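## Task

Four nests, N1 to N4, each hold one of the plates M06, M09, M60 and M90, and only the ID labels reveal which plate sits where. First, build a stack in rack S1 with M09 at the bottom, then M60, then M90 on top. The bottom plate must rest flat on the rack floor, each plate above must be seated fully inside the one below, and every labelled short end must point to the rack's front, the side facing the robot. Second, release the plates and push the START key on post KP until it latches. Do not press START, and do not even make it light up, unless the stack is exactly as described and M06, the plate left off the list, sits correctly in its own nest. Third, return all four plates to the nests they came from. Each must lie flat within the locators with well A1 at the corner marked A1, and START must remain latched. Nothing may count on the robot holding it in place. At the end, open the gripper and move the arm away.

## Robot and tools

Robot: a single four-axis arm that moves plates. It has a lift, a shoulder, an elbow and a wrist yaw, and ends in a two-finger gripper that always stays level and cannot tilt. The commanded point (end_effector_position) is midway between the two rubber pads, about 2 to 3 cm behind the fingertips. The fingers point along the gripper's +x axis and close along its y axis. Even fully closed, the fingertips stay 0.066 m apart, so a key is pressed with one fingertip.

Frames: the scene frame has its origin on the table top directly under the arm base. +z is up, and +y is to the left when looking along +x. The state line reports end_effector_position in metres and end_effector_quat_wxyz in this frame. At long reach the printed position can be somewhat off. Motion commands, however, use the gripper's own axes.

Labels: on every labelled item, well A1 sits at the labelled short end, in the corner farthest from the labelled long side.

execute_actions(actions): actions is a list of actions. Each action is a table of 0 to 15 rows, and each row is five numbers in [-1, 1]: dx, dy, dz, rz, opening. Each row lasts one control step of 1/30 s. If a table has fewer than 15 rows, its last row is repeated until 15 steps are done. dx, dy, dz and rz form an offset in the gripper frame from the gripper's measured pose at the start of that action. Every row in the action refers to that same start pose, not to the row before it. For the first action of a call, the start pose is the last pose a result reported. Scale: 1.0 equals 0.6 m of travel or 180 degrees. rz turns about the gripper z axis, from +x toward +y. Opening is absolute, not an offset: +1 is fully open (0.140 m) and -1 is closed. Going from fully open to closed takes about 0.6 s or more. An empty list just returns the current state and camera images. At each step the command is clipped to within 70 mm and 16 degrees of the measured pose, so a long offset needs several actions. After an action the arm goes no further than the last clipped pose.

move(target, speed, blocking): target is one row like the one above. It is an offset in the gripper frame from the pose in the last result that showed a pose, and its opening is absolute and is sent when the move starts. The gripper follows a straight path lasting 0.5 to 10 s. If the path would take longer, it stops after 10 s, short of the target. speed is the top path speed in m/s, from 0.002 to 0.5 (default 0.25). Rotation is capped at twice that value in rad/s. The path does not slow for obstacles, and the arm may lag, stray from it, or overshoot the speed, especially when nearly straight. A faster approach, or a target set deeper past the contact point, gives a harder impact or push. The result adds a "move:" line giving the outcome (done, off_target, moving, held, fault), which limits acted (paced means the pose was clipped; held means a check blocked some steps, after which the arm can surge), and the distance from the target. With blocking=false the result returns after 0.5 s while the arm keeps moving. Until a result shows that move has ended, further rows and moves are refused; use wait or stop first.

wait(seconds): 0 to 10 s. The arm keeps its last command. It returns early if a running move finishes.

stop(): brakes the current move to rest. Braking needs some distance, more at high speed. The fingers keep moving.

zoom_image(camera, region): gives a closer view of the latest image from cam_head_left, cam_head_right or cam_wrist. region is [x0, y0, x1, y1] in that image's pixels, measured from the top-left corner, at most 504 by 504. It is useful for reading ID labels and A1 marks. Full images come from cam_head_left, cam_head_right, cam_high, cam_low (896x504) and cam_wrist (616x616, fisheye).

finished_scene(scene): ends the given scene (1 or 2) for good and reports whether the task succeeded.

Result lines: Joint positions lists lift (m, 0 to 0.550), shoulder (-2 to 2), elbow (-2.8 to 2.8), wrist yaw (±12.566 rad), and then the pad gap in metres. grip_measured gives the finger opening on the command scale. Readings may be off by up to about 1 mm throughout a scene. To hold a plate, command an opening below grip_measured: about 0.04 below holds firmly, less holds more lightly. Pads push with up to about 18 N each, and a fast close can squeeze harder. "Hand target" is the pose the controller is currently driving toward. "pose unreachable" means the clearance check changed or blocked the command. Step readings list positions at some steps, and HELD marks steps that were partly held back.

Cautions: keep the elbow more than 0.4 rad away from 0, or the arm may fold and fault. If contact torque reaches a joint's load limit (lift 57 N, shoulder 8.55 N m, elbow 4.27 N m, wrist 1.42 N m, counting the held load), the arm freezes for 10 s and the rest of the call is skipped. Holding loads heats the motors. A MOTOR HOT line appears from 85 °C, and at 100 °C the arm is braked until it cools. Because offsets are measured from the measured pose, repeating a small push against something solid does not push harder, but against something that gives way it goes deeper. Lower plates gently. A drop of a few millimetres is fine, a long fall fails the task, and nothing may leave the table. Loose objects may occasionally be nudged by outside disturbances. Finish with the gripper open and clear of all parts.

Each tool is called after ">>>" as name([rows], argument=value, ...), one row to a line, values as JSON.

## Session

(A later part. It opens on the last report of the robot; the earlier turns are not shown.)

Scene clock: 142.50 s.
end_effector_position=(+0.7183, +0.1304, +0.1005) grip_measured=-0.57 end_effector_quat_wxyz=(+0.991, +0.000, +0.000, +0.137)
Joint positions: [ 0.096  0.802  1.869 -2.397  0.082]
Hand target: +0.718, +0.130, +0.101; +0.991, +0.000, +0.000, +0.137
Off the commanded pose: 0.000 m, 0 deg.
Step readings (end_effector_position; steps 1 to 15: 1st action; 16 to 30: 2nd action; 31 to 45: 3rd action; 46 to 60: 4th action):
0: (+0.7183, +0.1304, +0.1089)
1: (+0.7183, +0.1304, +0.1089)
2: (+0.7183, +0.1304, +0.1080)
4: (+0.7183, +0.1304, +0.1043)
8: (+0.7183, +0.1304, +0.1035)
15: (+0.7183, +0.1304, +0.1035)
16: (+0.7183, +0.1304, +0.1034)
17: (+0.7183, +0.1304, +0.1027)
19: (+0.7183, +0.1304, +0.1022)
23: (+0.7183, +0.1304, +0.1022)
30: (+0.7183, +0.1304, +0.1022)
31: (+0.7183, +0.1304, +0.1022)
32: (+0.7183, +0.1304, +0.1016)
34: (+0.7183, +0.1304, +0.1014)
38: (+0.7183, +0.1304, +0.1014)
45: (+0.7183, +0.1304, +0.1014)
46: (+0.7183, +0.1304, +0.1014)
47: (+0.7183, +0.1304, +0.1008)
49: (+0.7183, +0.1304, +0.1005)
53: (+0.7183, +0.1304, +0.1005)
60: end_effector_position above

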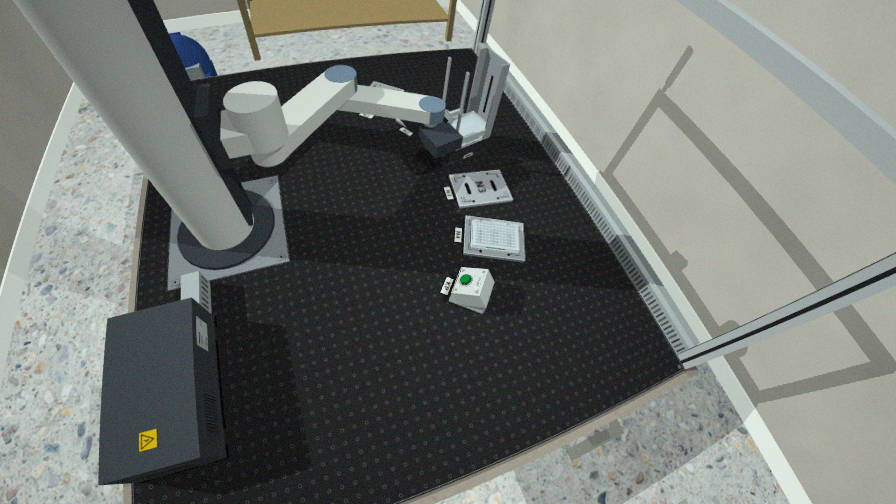

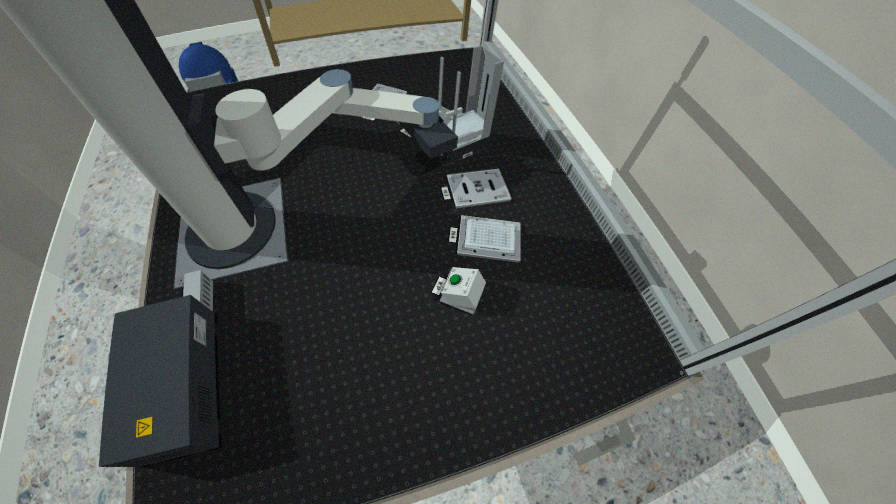

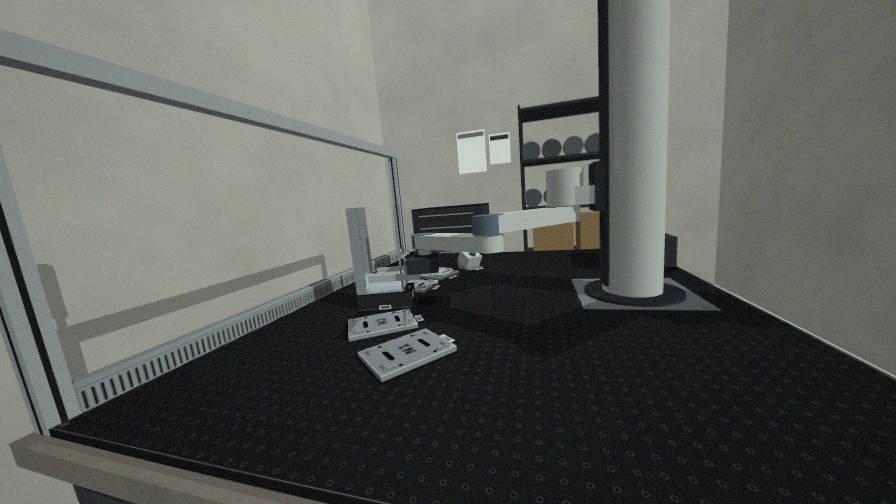

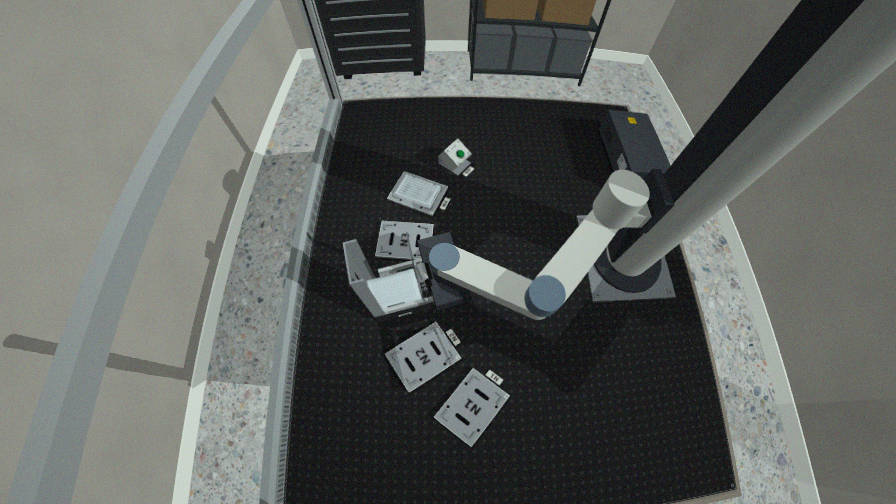

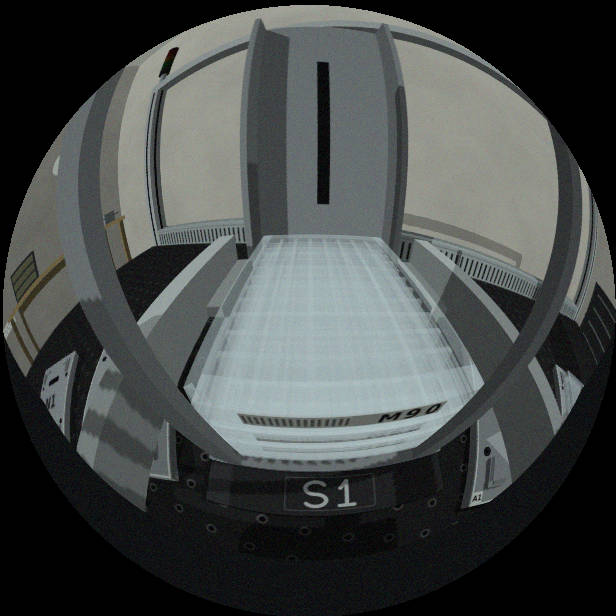

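>>> execute_actions([
  [[0,0,-0.001,0,-0.62]],
  [[0,0,-0.001,0,-0.62]],
  [[0,0,-0.001,0,-0.62]],
])

Scene clock: 144.43 s.
end_effector_position=(+0.7183, +0.1304, +0.0996) grip_measured=-0.57 end_effector_quat_wxyz=(+0.991, +0.000, +0.000, +0.137)
Joint positions: [ 0.095  0.802  1.869 -2.397  0.082]
Hand target: +0.718, +0.130, +0.099; +0.991, +0.000, +0.000, +0.137
Off the commanded pose: 0.001 m, 0 deg.
Step readings (end_effector_position; steps 1 to 15: 1st action; 16 to 30: 2nd action; 31 to 45: 3rd action):
0: (+0.7183, +0.1304, +0.1005)
1: (+0.7183, +0.1304, +0.1005)
2: (+0.7183, +0.1304, +0.1001)
4: (+0.7183, +0.1304, +0.0999)
8: (+0.7183, +0.1304, +0.0999)
15: (+0.7183, +0.1304, +0.0999)
16: (+0.7183, +0.1304, +0.0999)
17: (+0.7183, +0.1304, +0.0996)
19: (+0.7183, +0.1304, +0.0997)
23: (+0.7183, +0.1304, +0.0997)
30: (+0.7183, +0.1304, +0.0997)
31: (+0.7183, +0.1304, +0.0997)
32: (+0.7183, +0.1304, +0.0996)
34: (+0.7183, +0.1304, +0.0996)
38: (+0.7183, +0.1304, +0.0996)
45: end_effector_position above

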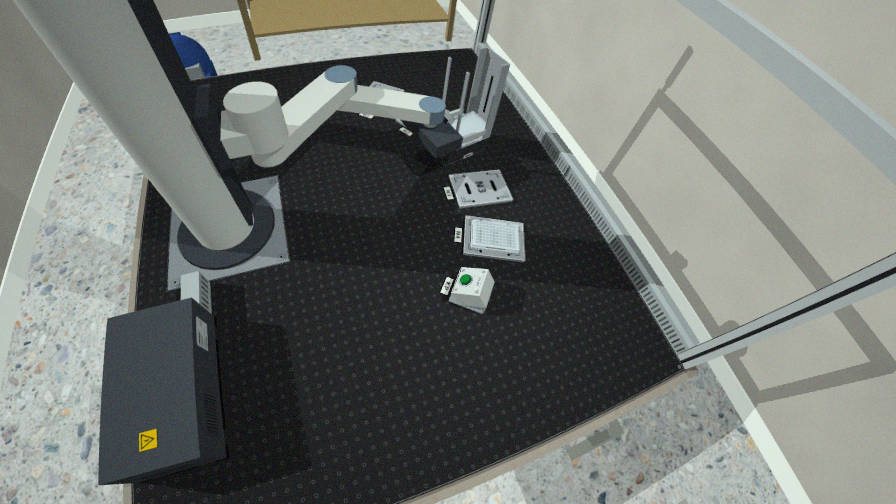

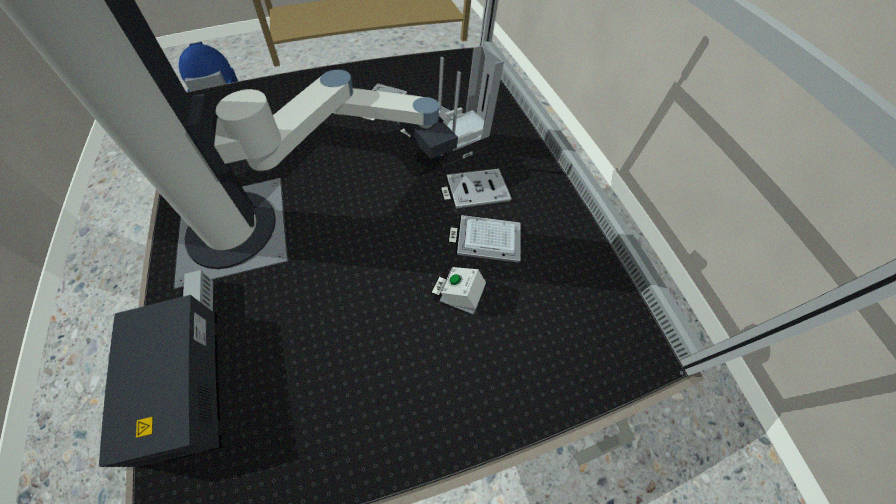

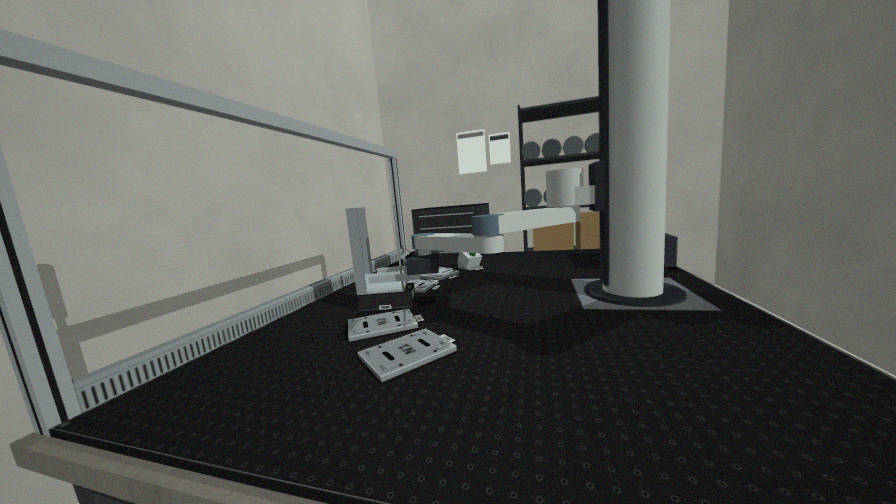

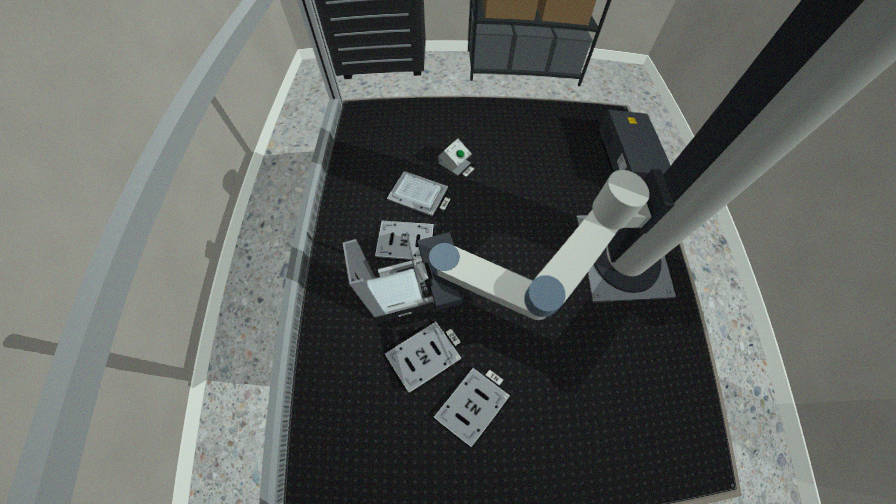

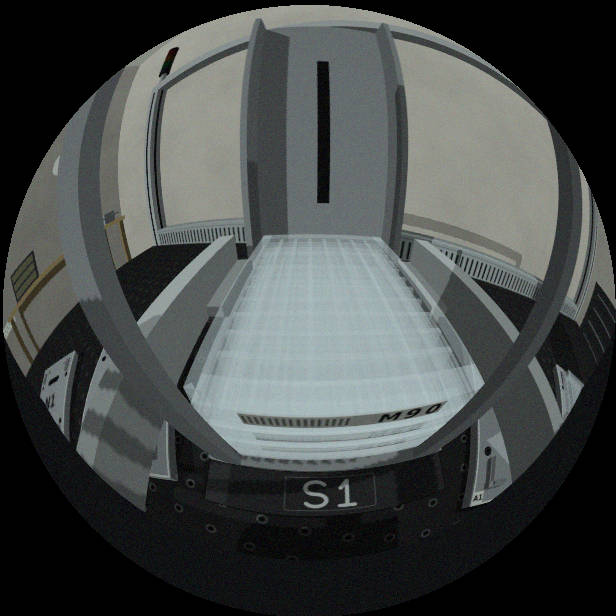

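>>> execute_actions([
  [[0,0,0.0004,0,-0.60],[0,0,0.0004,0,-0.58],[0,0,0.0004,0,-0.565],[0,0,0.0004,0,-0.55],[0,0,0.0004,0,-0.53],[0,0,0.0004,0,-0.50],[0,0,0.0004,0,-0.45],[0,0,0.0004,0,-0.35],[0,0,0.0004,0,-0.2],[0,0,0.0004,0,0],[0,0,0.0004,0,0.25],[0,0,0.0004,0,0.5],[0,0,0.0004,0,0.75],[0,0,0.0004,0,1]],
  [[0,0,0.004,0,1]],
])

>>> move(target=[-0.2,0,0,0,1], speed=0.15)

Scene clock: 145.93 s.
end_effector_position=(+0.7183, +0.1304, +0.1024) grip_measured=+0.99 end_effector_quat_wxyz=(+0.991, +0.000, +0.000, +0.137)
Joint positions: [ 0.097  0.802  1.869 -2.397  0.14 ]
Hand target: +0.718, +0.130, +0.102; +0.991, +0.000, +0.000, +0.137
Off the commanded pose: 0.000 m, 0 deg.
Step readings (end_effector_position; steps 1 to 15: 1st action; 16 to 30: 2nd action):
0: (+0.7183, +0.1304, +0.0996)
1: (+0.7183, +0.1304, +0.0996)
2: (+0.7183, +0.1304, +0.1000)
4: (+0.7183, +0.1304, +0.0999)
8: (+0.7183, +0.1304, +0.0999)
15: (+0.7183, +0.1304, +0.0999)
16: (+0.7183, +0.1304, +0.0999)
17: (+0.7183, +0.1304, +0.1009)
19: (+0.7183, +0.1304, +0.1024)
23: (+0.7183, +0.1304, +0.1024)
30: end_effector_position above

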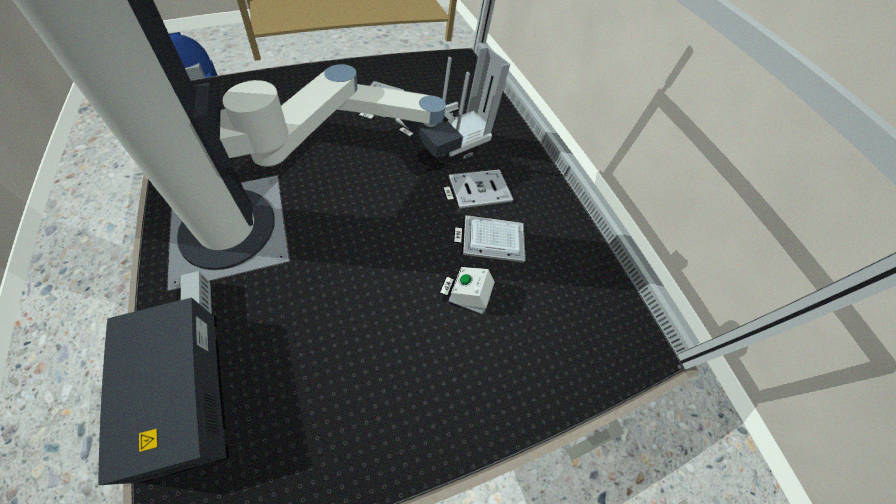

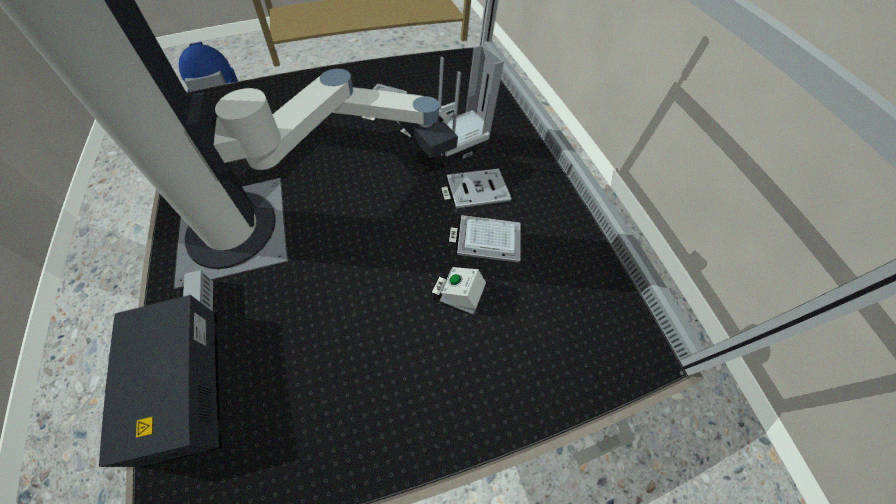

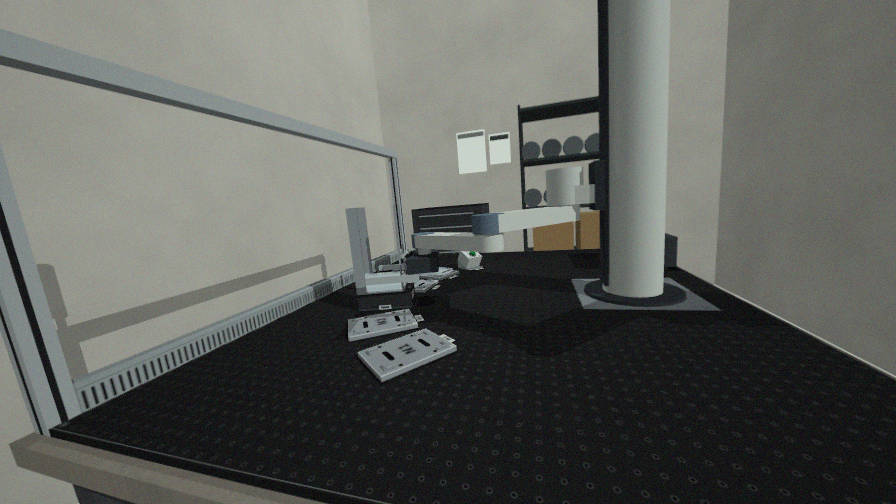

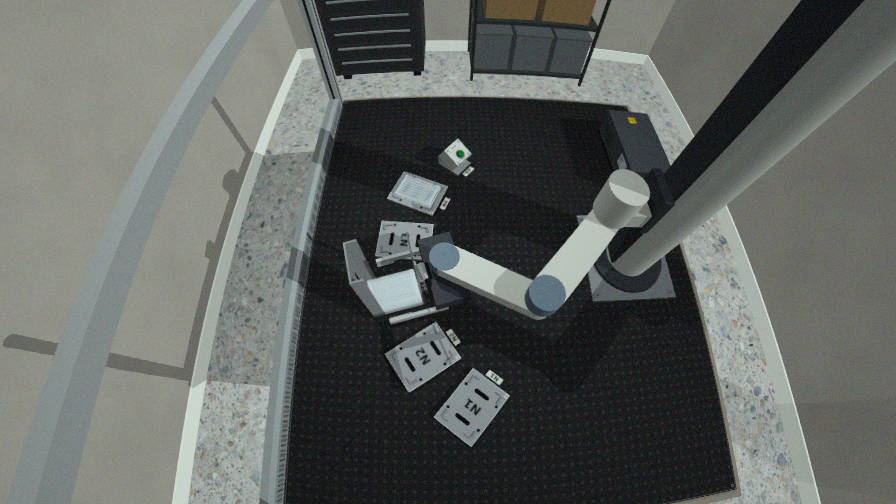

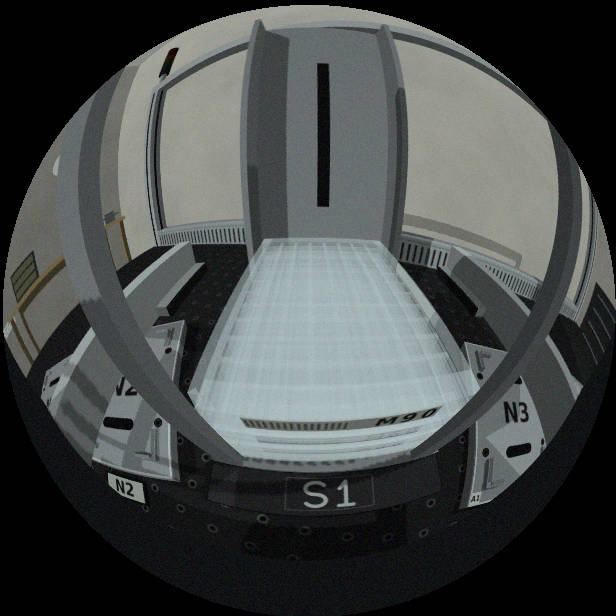

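Scene clock: 147.07 s.
end_effector_position=(+0.6027, +0.0977, +0.1024) grip_measured=+0.99 end_effector_quat_wxyz=(+0.991, +0.000, +0.000, +0.136)
Joint positions: [ 0.097  1.054  1.217 -1.998  0.14 ]
Hand target: +0.603, +0.098, +0.102; +0.991, +0.000, +0.000, +0.137
Off the commanded pose: 0.000 m, 0 deg.
move: done

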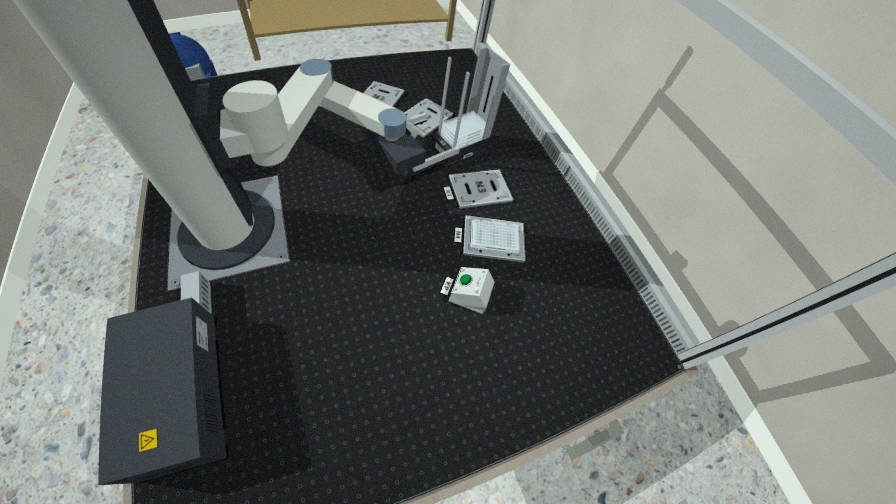

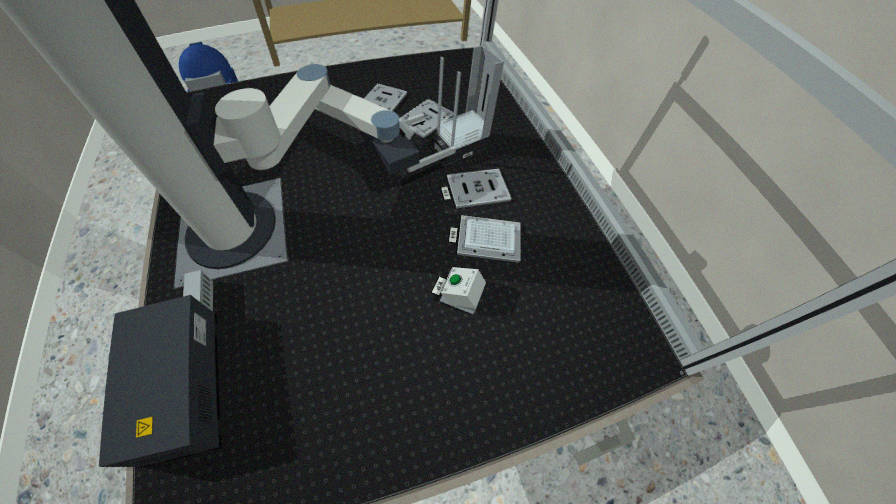

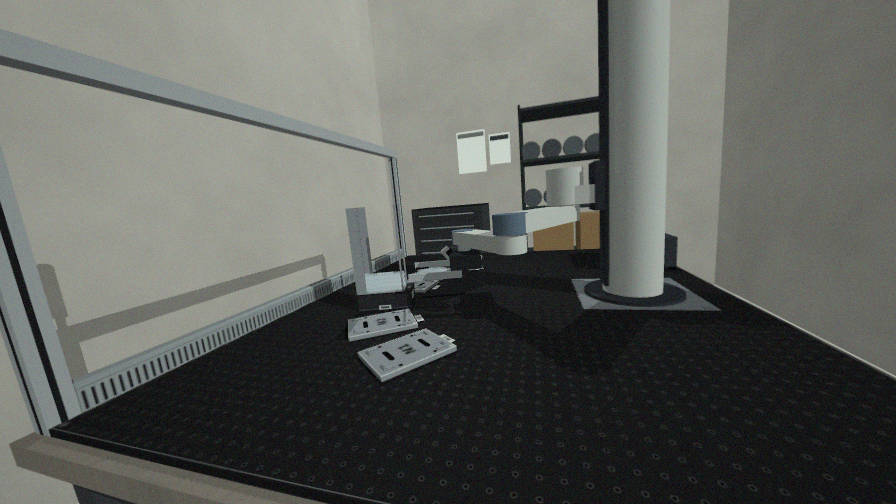

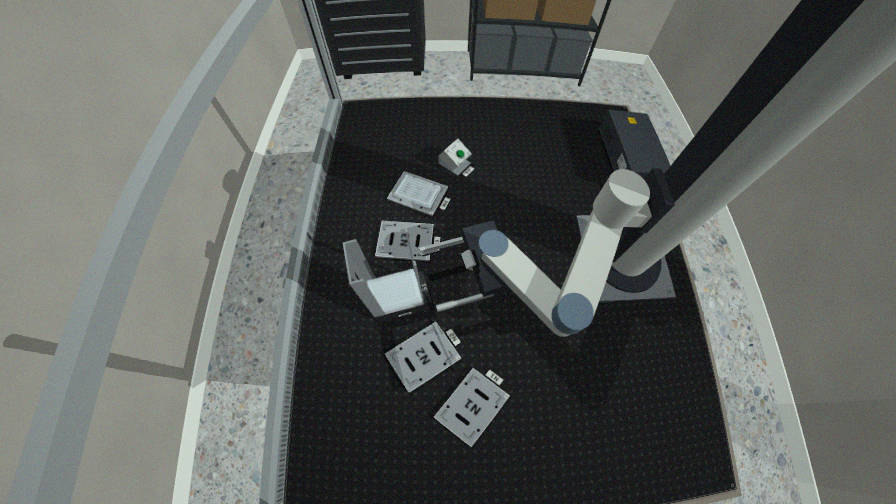

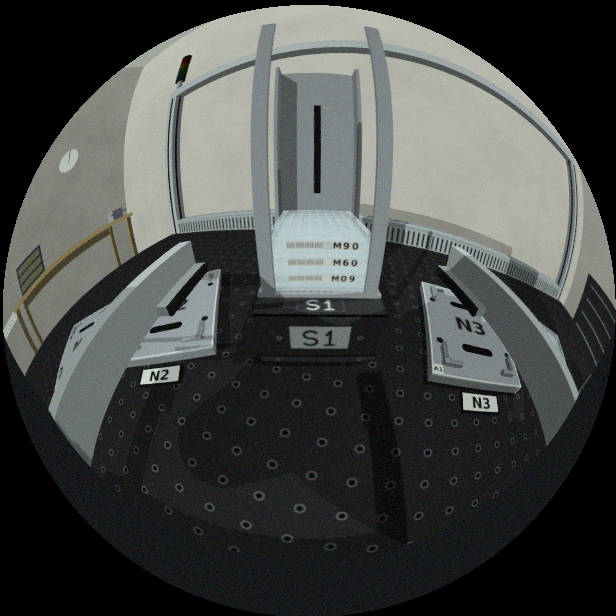

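>>> zoom_image(camera="cam_wrist", region=[240,190,400,330])

>>> zoom_image(camera="cam_high", region=[330,250,450,330])

Region (240, 190, 400, 330) of cam_wrist's 616x616 image, scaled by 3.150, with more detail than that image has; it fills the top 441 rows of this view, and the rest is white.

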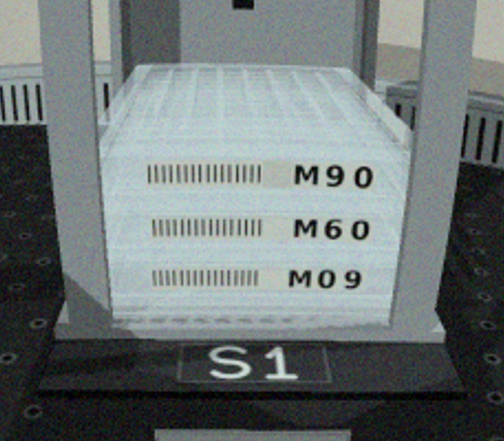

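Region (330, 250, 450, 330) of cam_high's 896x504 image, scaled by 4.200, with more detail than that image has.

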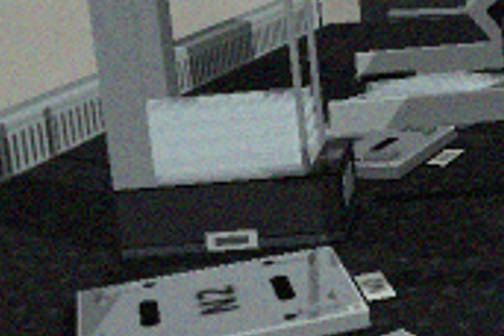

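>>> move(target=[-0.1992,-0.4195,-0.04,-0.218,1], speed=0.3)

Scene clock: 154.60 s.
end_effector_position=(+0.5556, -0.1770, +0.0784) grip_measured=+0.99 end_effector_quat_wxyz=(+0.979, +0.000, +0.000, -0.205)
Joint positions: [ 0.073  0.439  1.127 -1.978  0.14 ]
Hand target: +0.556, -0.177, +0.078; +0.979, +0.000, +0.000, -0.204
Off the commanded pose: 0.000 m, 0 deg.
move: done

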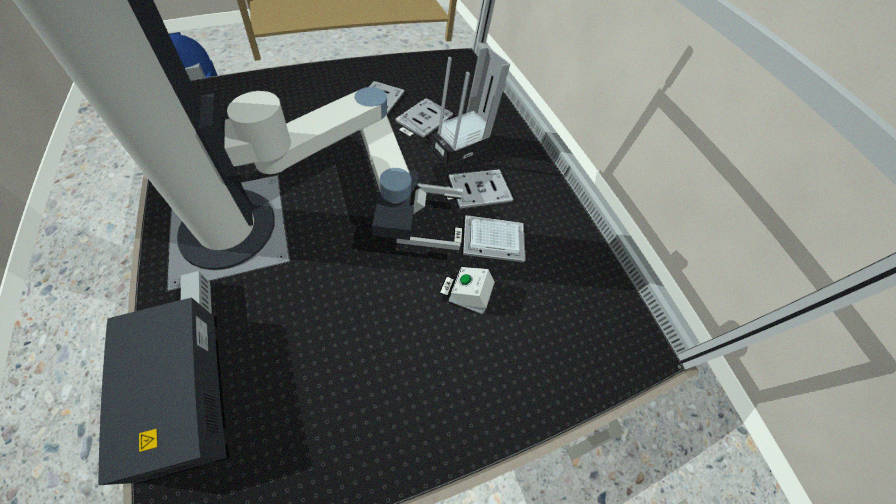

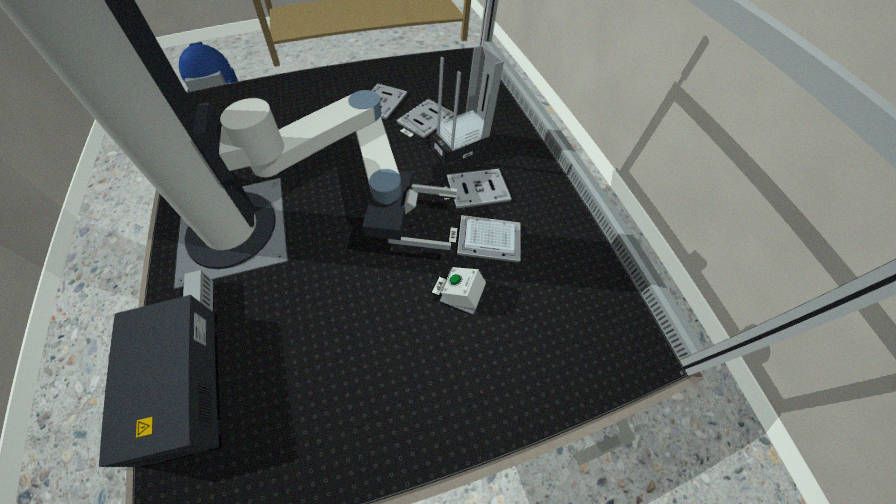

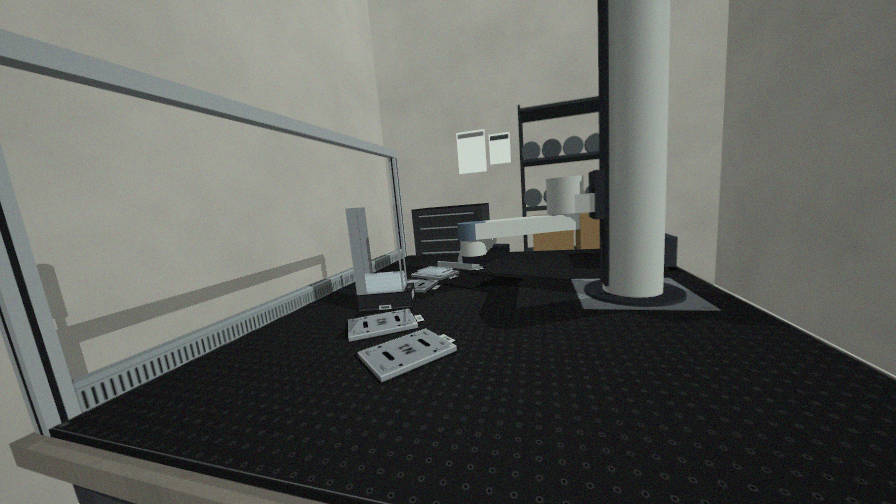

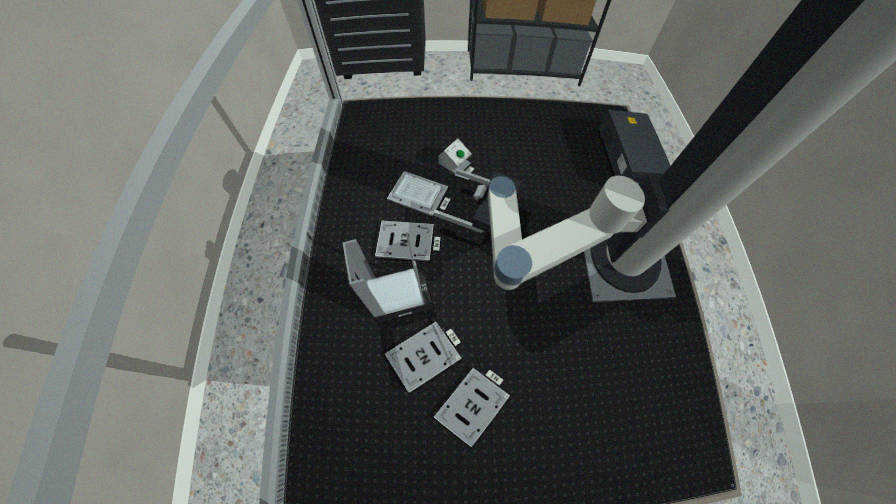

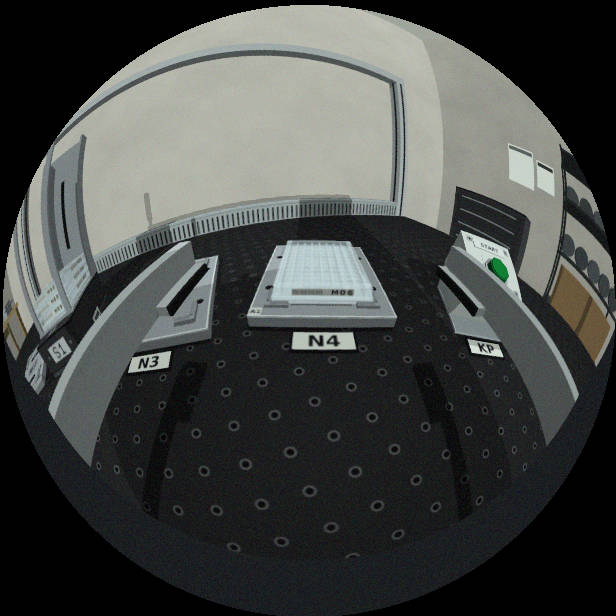

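>>> zoom_image(camera="cam_wrist", region=[235,220,415,360])

>>> zoom_image(camera="cam_wrist", region=[420,200,580,380])

>>> zoom_image(camera="cam_head_left", region=[420,190,560,330])

Region (235, 220, 415, 360) of cam_wrist's 616x616 image, scaled by 2.800, with more detail than that image has.

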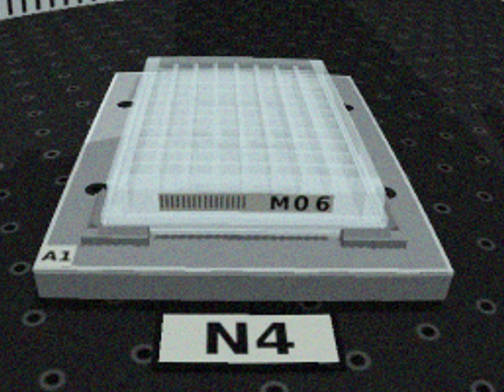

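Region (420, 200, 580, 380) of cam_wrist's 616x616 image, scaled by 2.800, with more detail than that image has.

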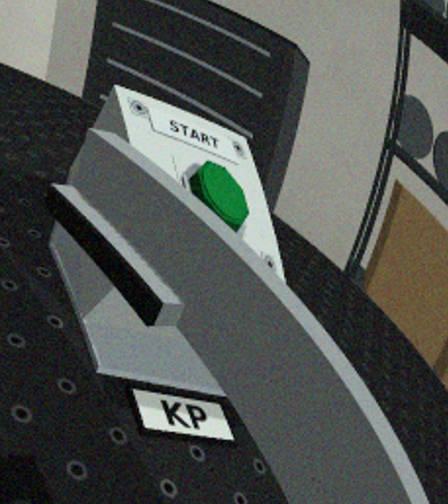

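Region (420, 190, 560, 330) of cam_head_left's 896x504 image, scaled by 3.600, with more detail than that image has.

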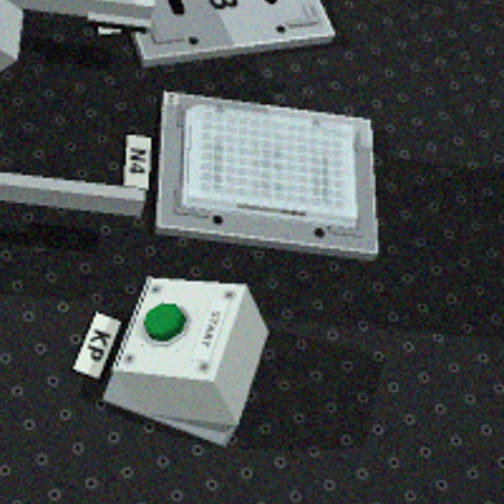

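>>> move(target=[-0.033,-0.2725,0.03,-0.0917,1], speed=0.25)

Scene clock: 158.67 s.
end_effector_position=(+0.4718, -0.3190, +0.0964) grip_measured=+0.99 end_effector_quat_wxyz=(+0.939, +0.000, +0.000, -0.343)
Joint positions: [ 0.091 -0.022  1.208 -1.886  0.14 ]
Hand target: +0.472, -0.319, +0.096; +0.939, +0.000, +0.000, -0.343
Off the commanded pose: 0.000 m, 0 deg.
move: done

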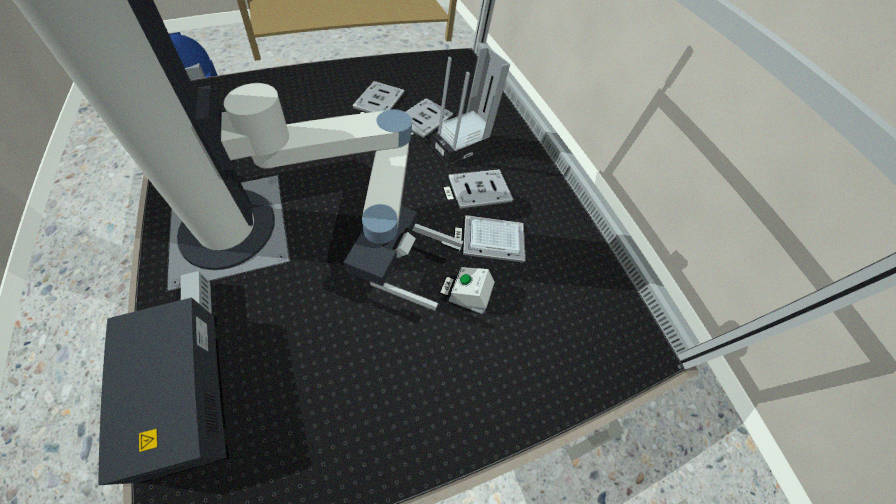

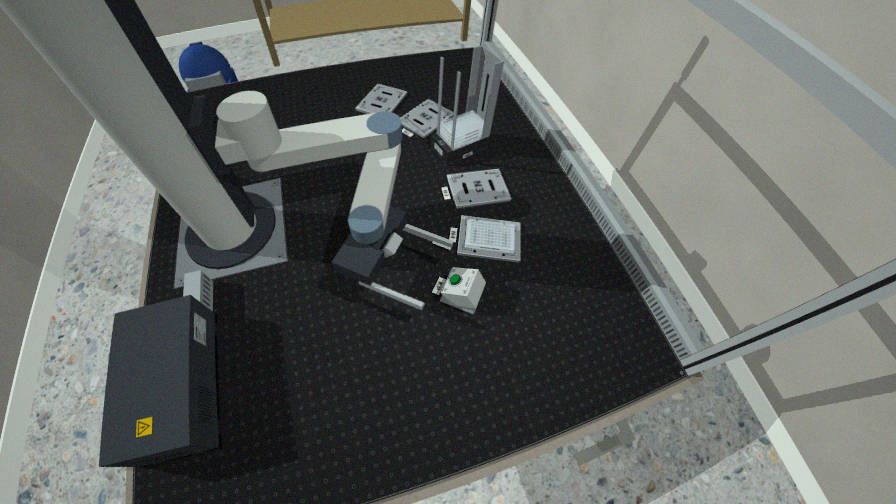

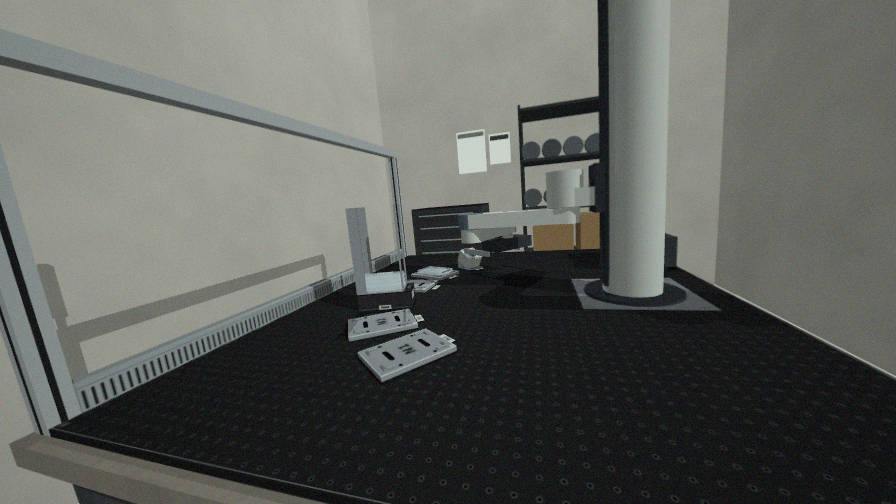

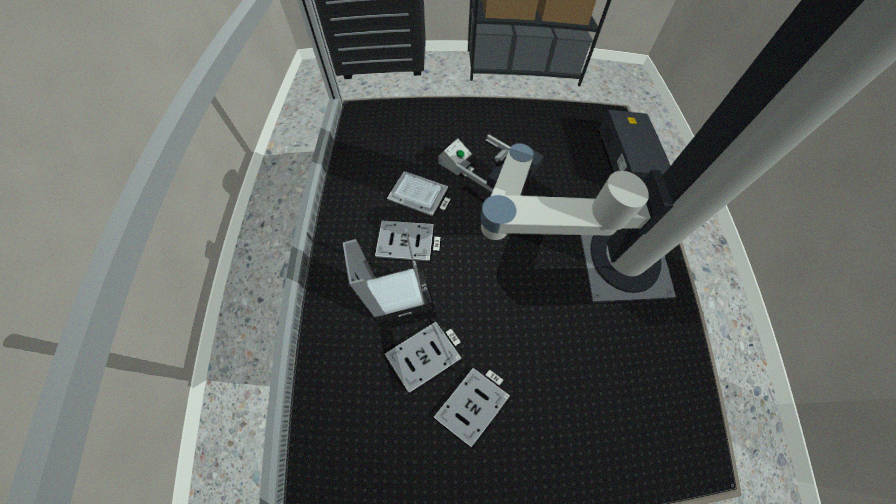

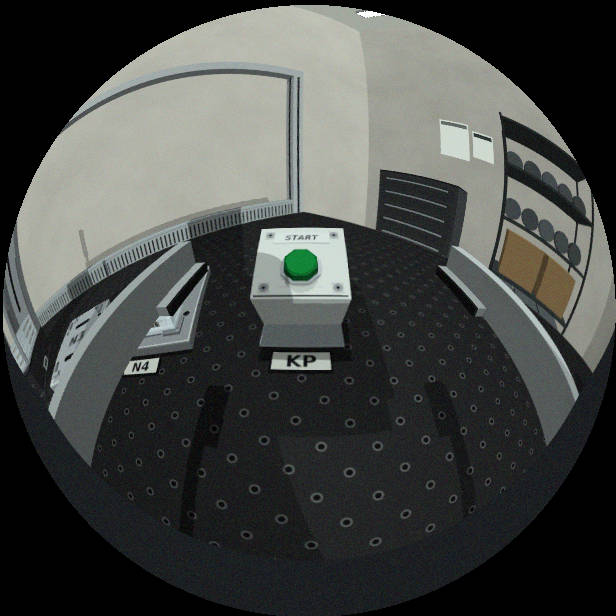

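>>> zoom_image(camera="cam_wrist", region=[230,210,380,380])

Region (230, 210, 380, 380) of cam_wrist's 616x616 image, scaled by 2.965, with more detail than that image has; it fills the left 445 columns of this view, and the rest is white.

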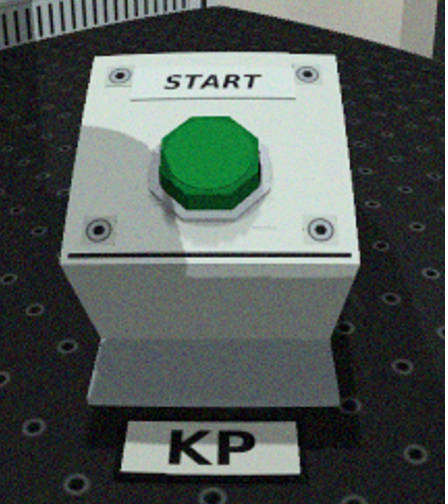

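>>> zoom_image(camera="cam_wrist", region=[130,220,270,340])

>>> zoom_image(camera="cam_head_left", region=[340,200,510,330])

Region (130, 220, 270, 340) of cam_wrist's 616x616 image, scaled by 3.600, with more detail than that image has; it fills the top 432 rows of this view, and the rest is white.

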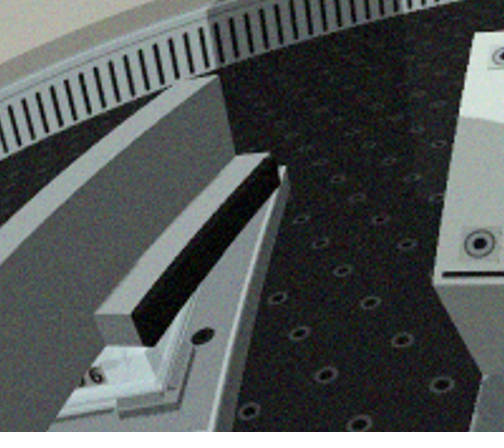

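Region (340, 200, 510, 330) of cam_head_left's 896x504 image, scaled by 2.965, with more detail than that image has; it fills the top 385 rows of this view, and the rest is white.

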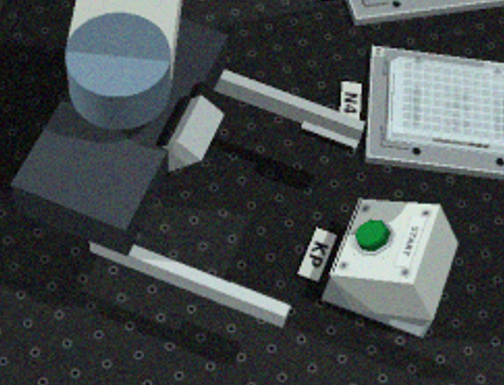

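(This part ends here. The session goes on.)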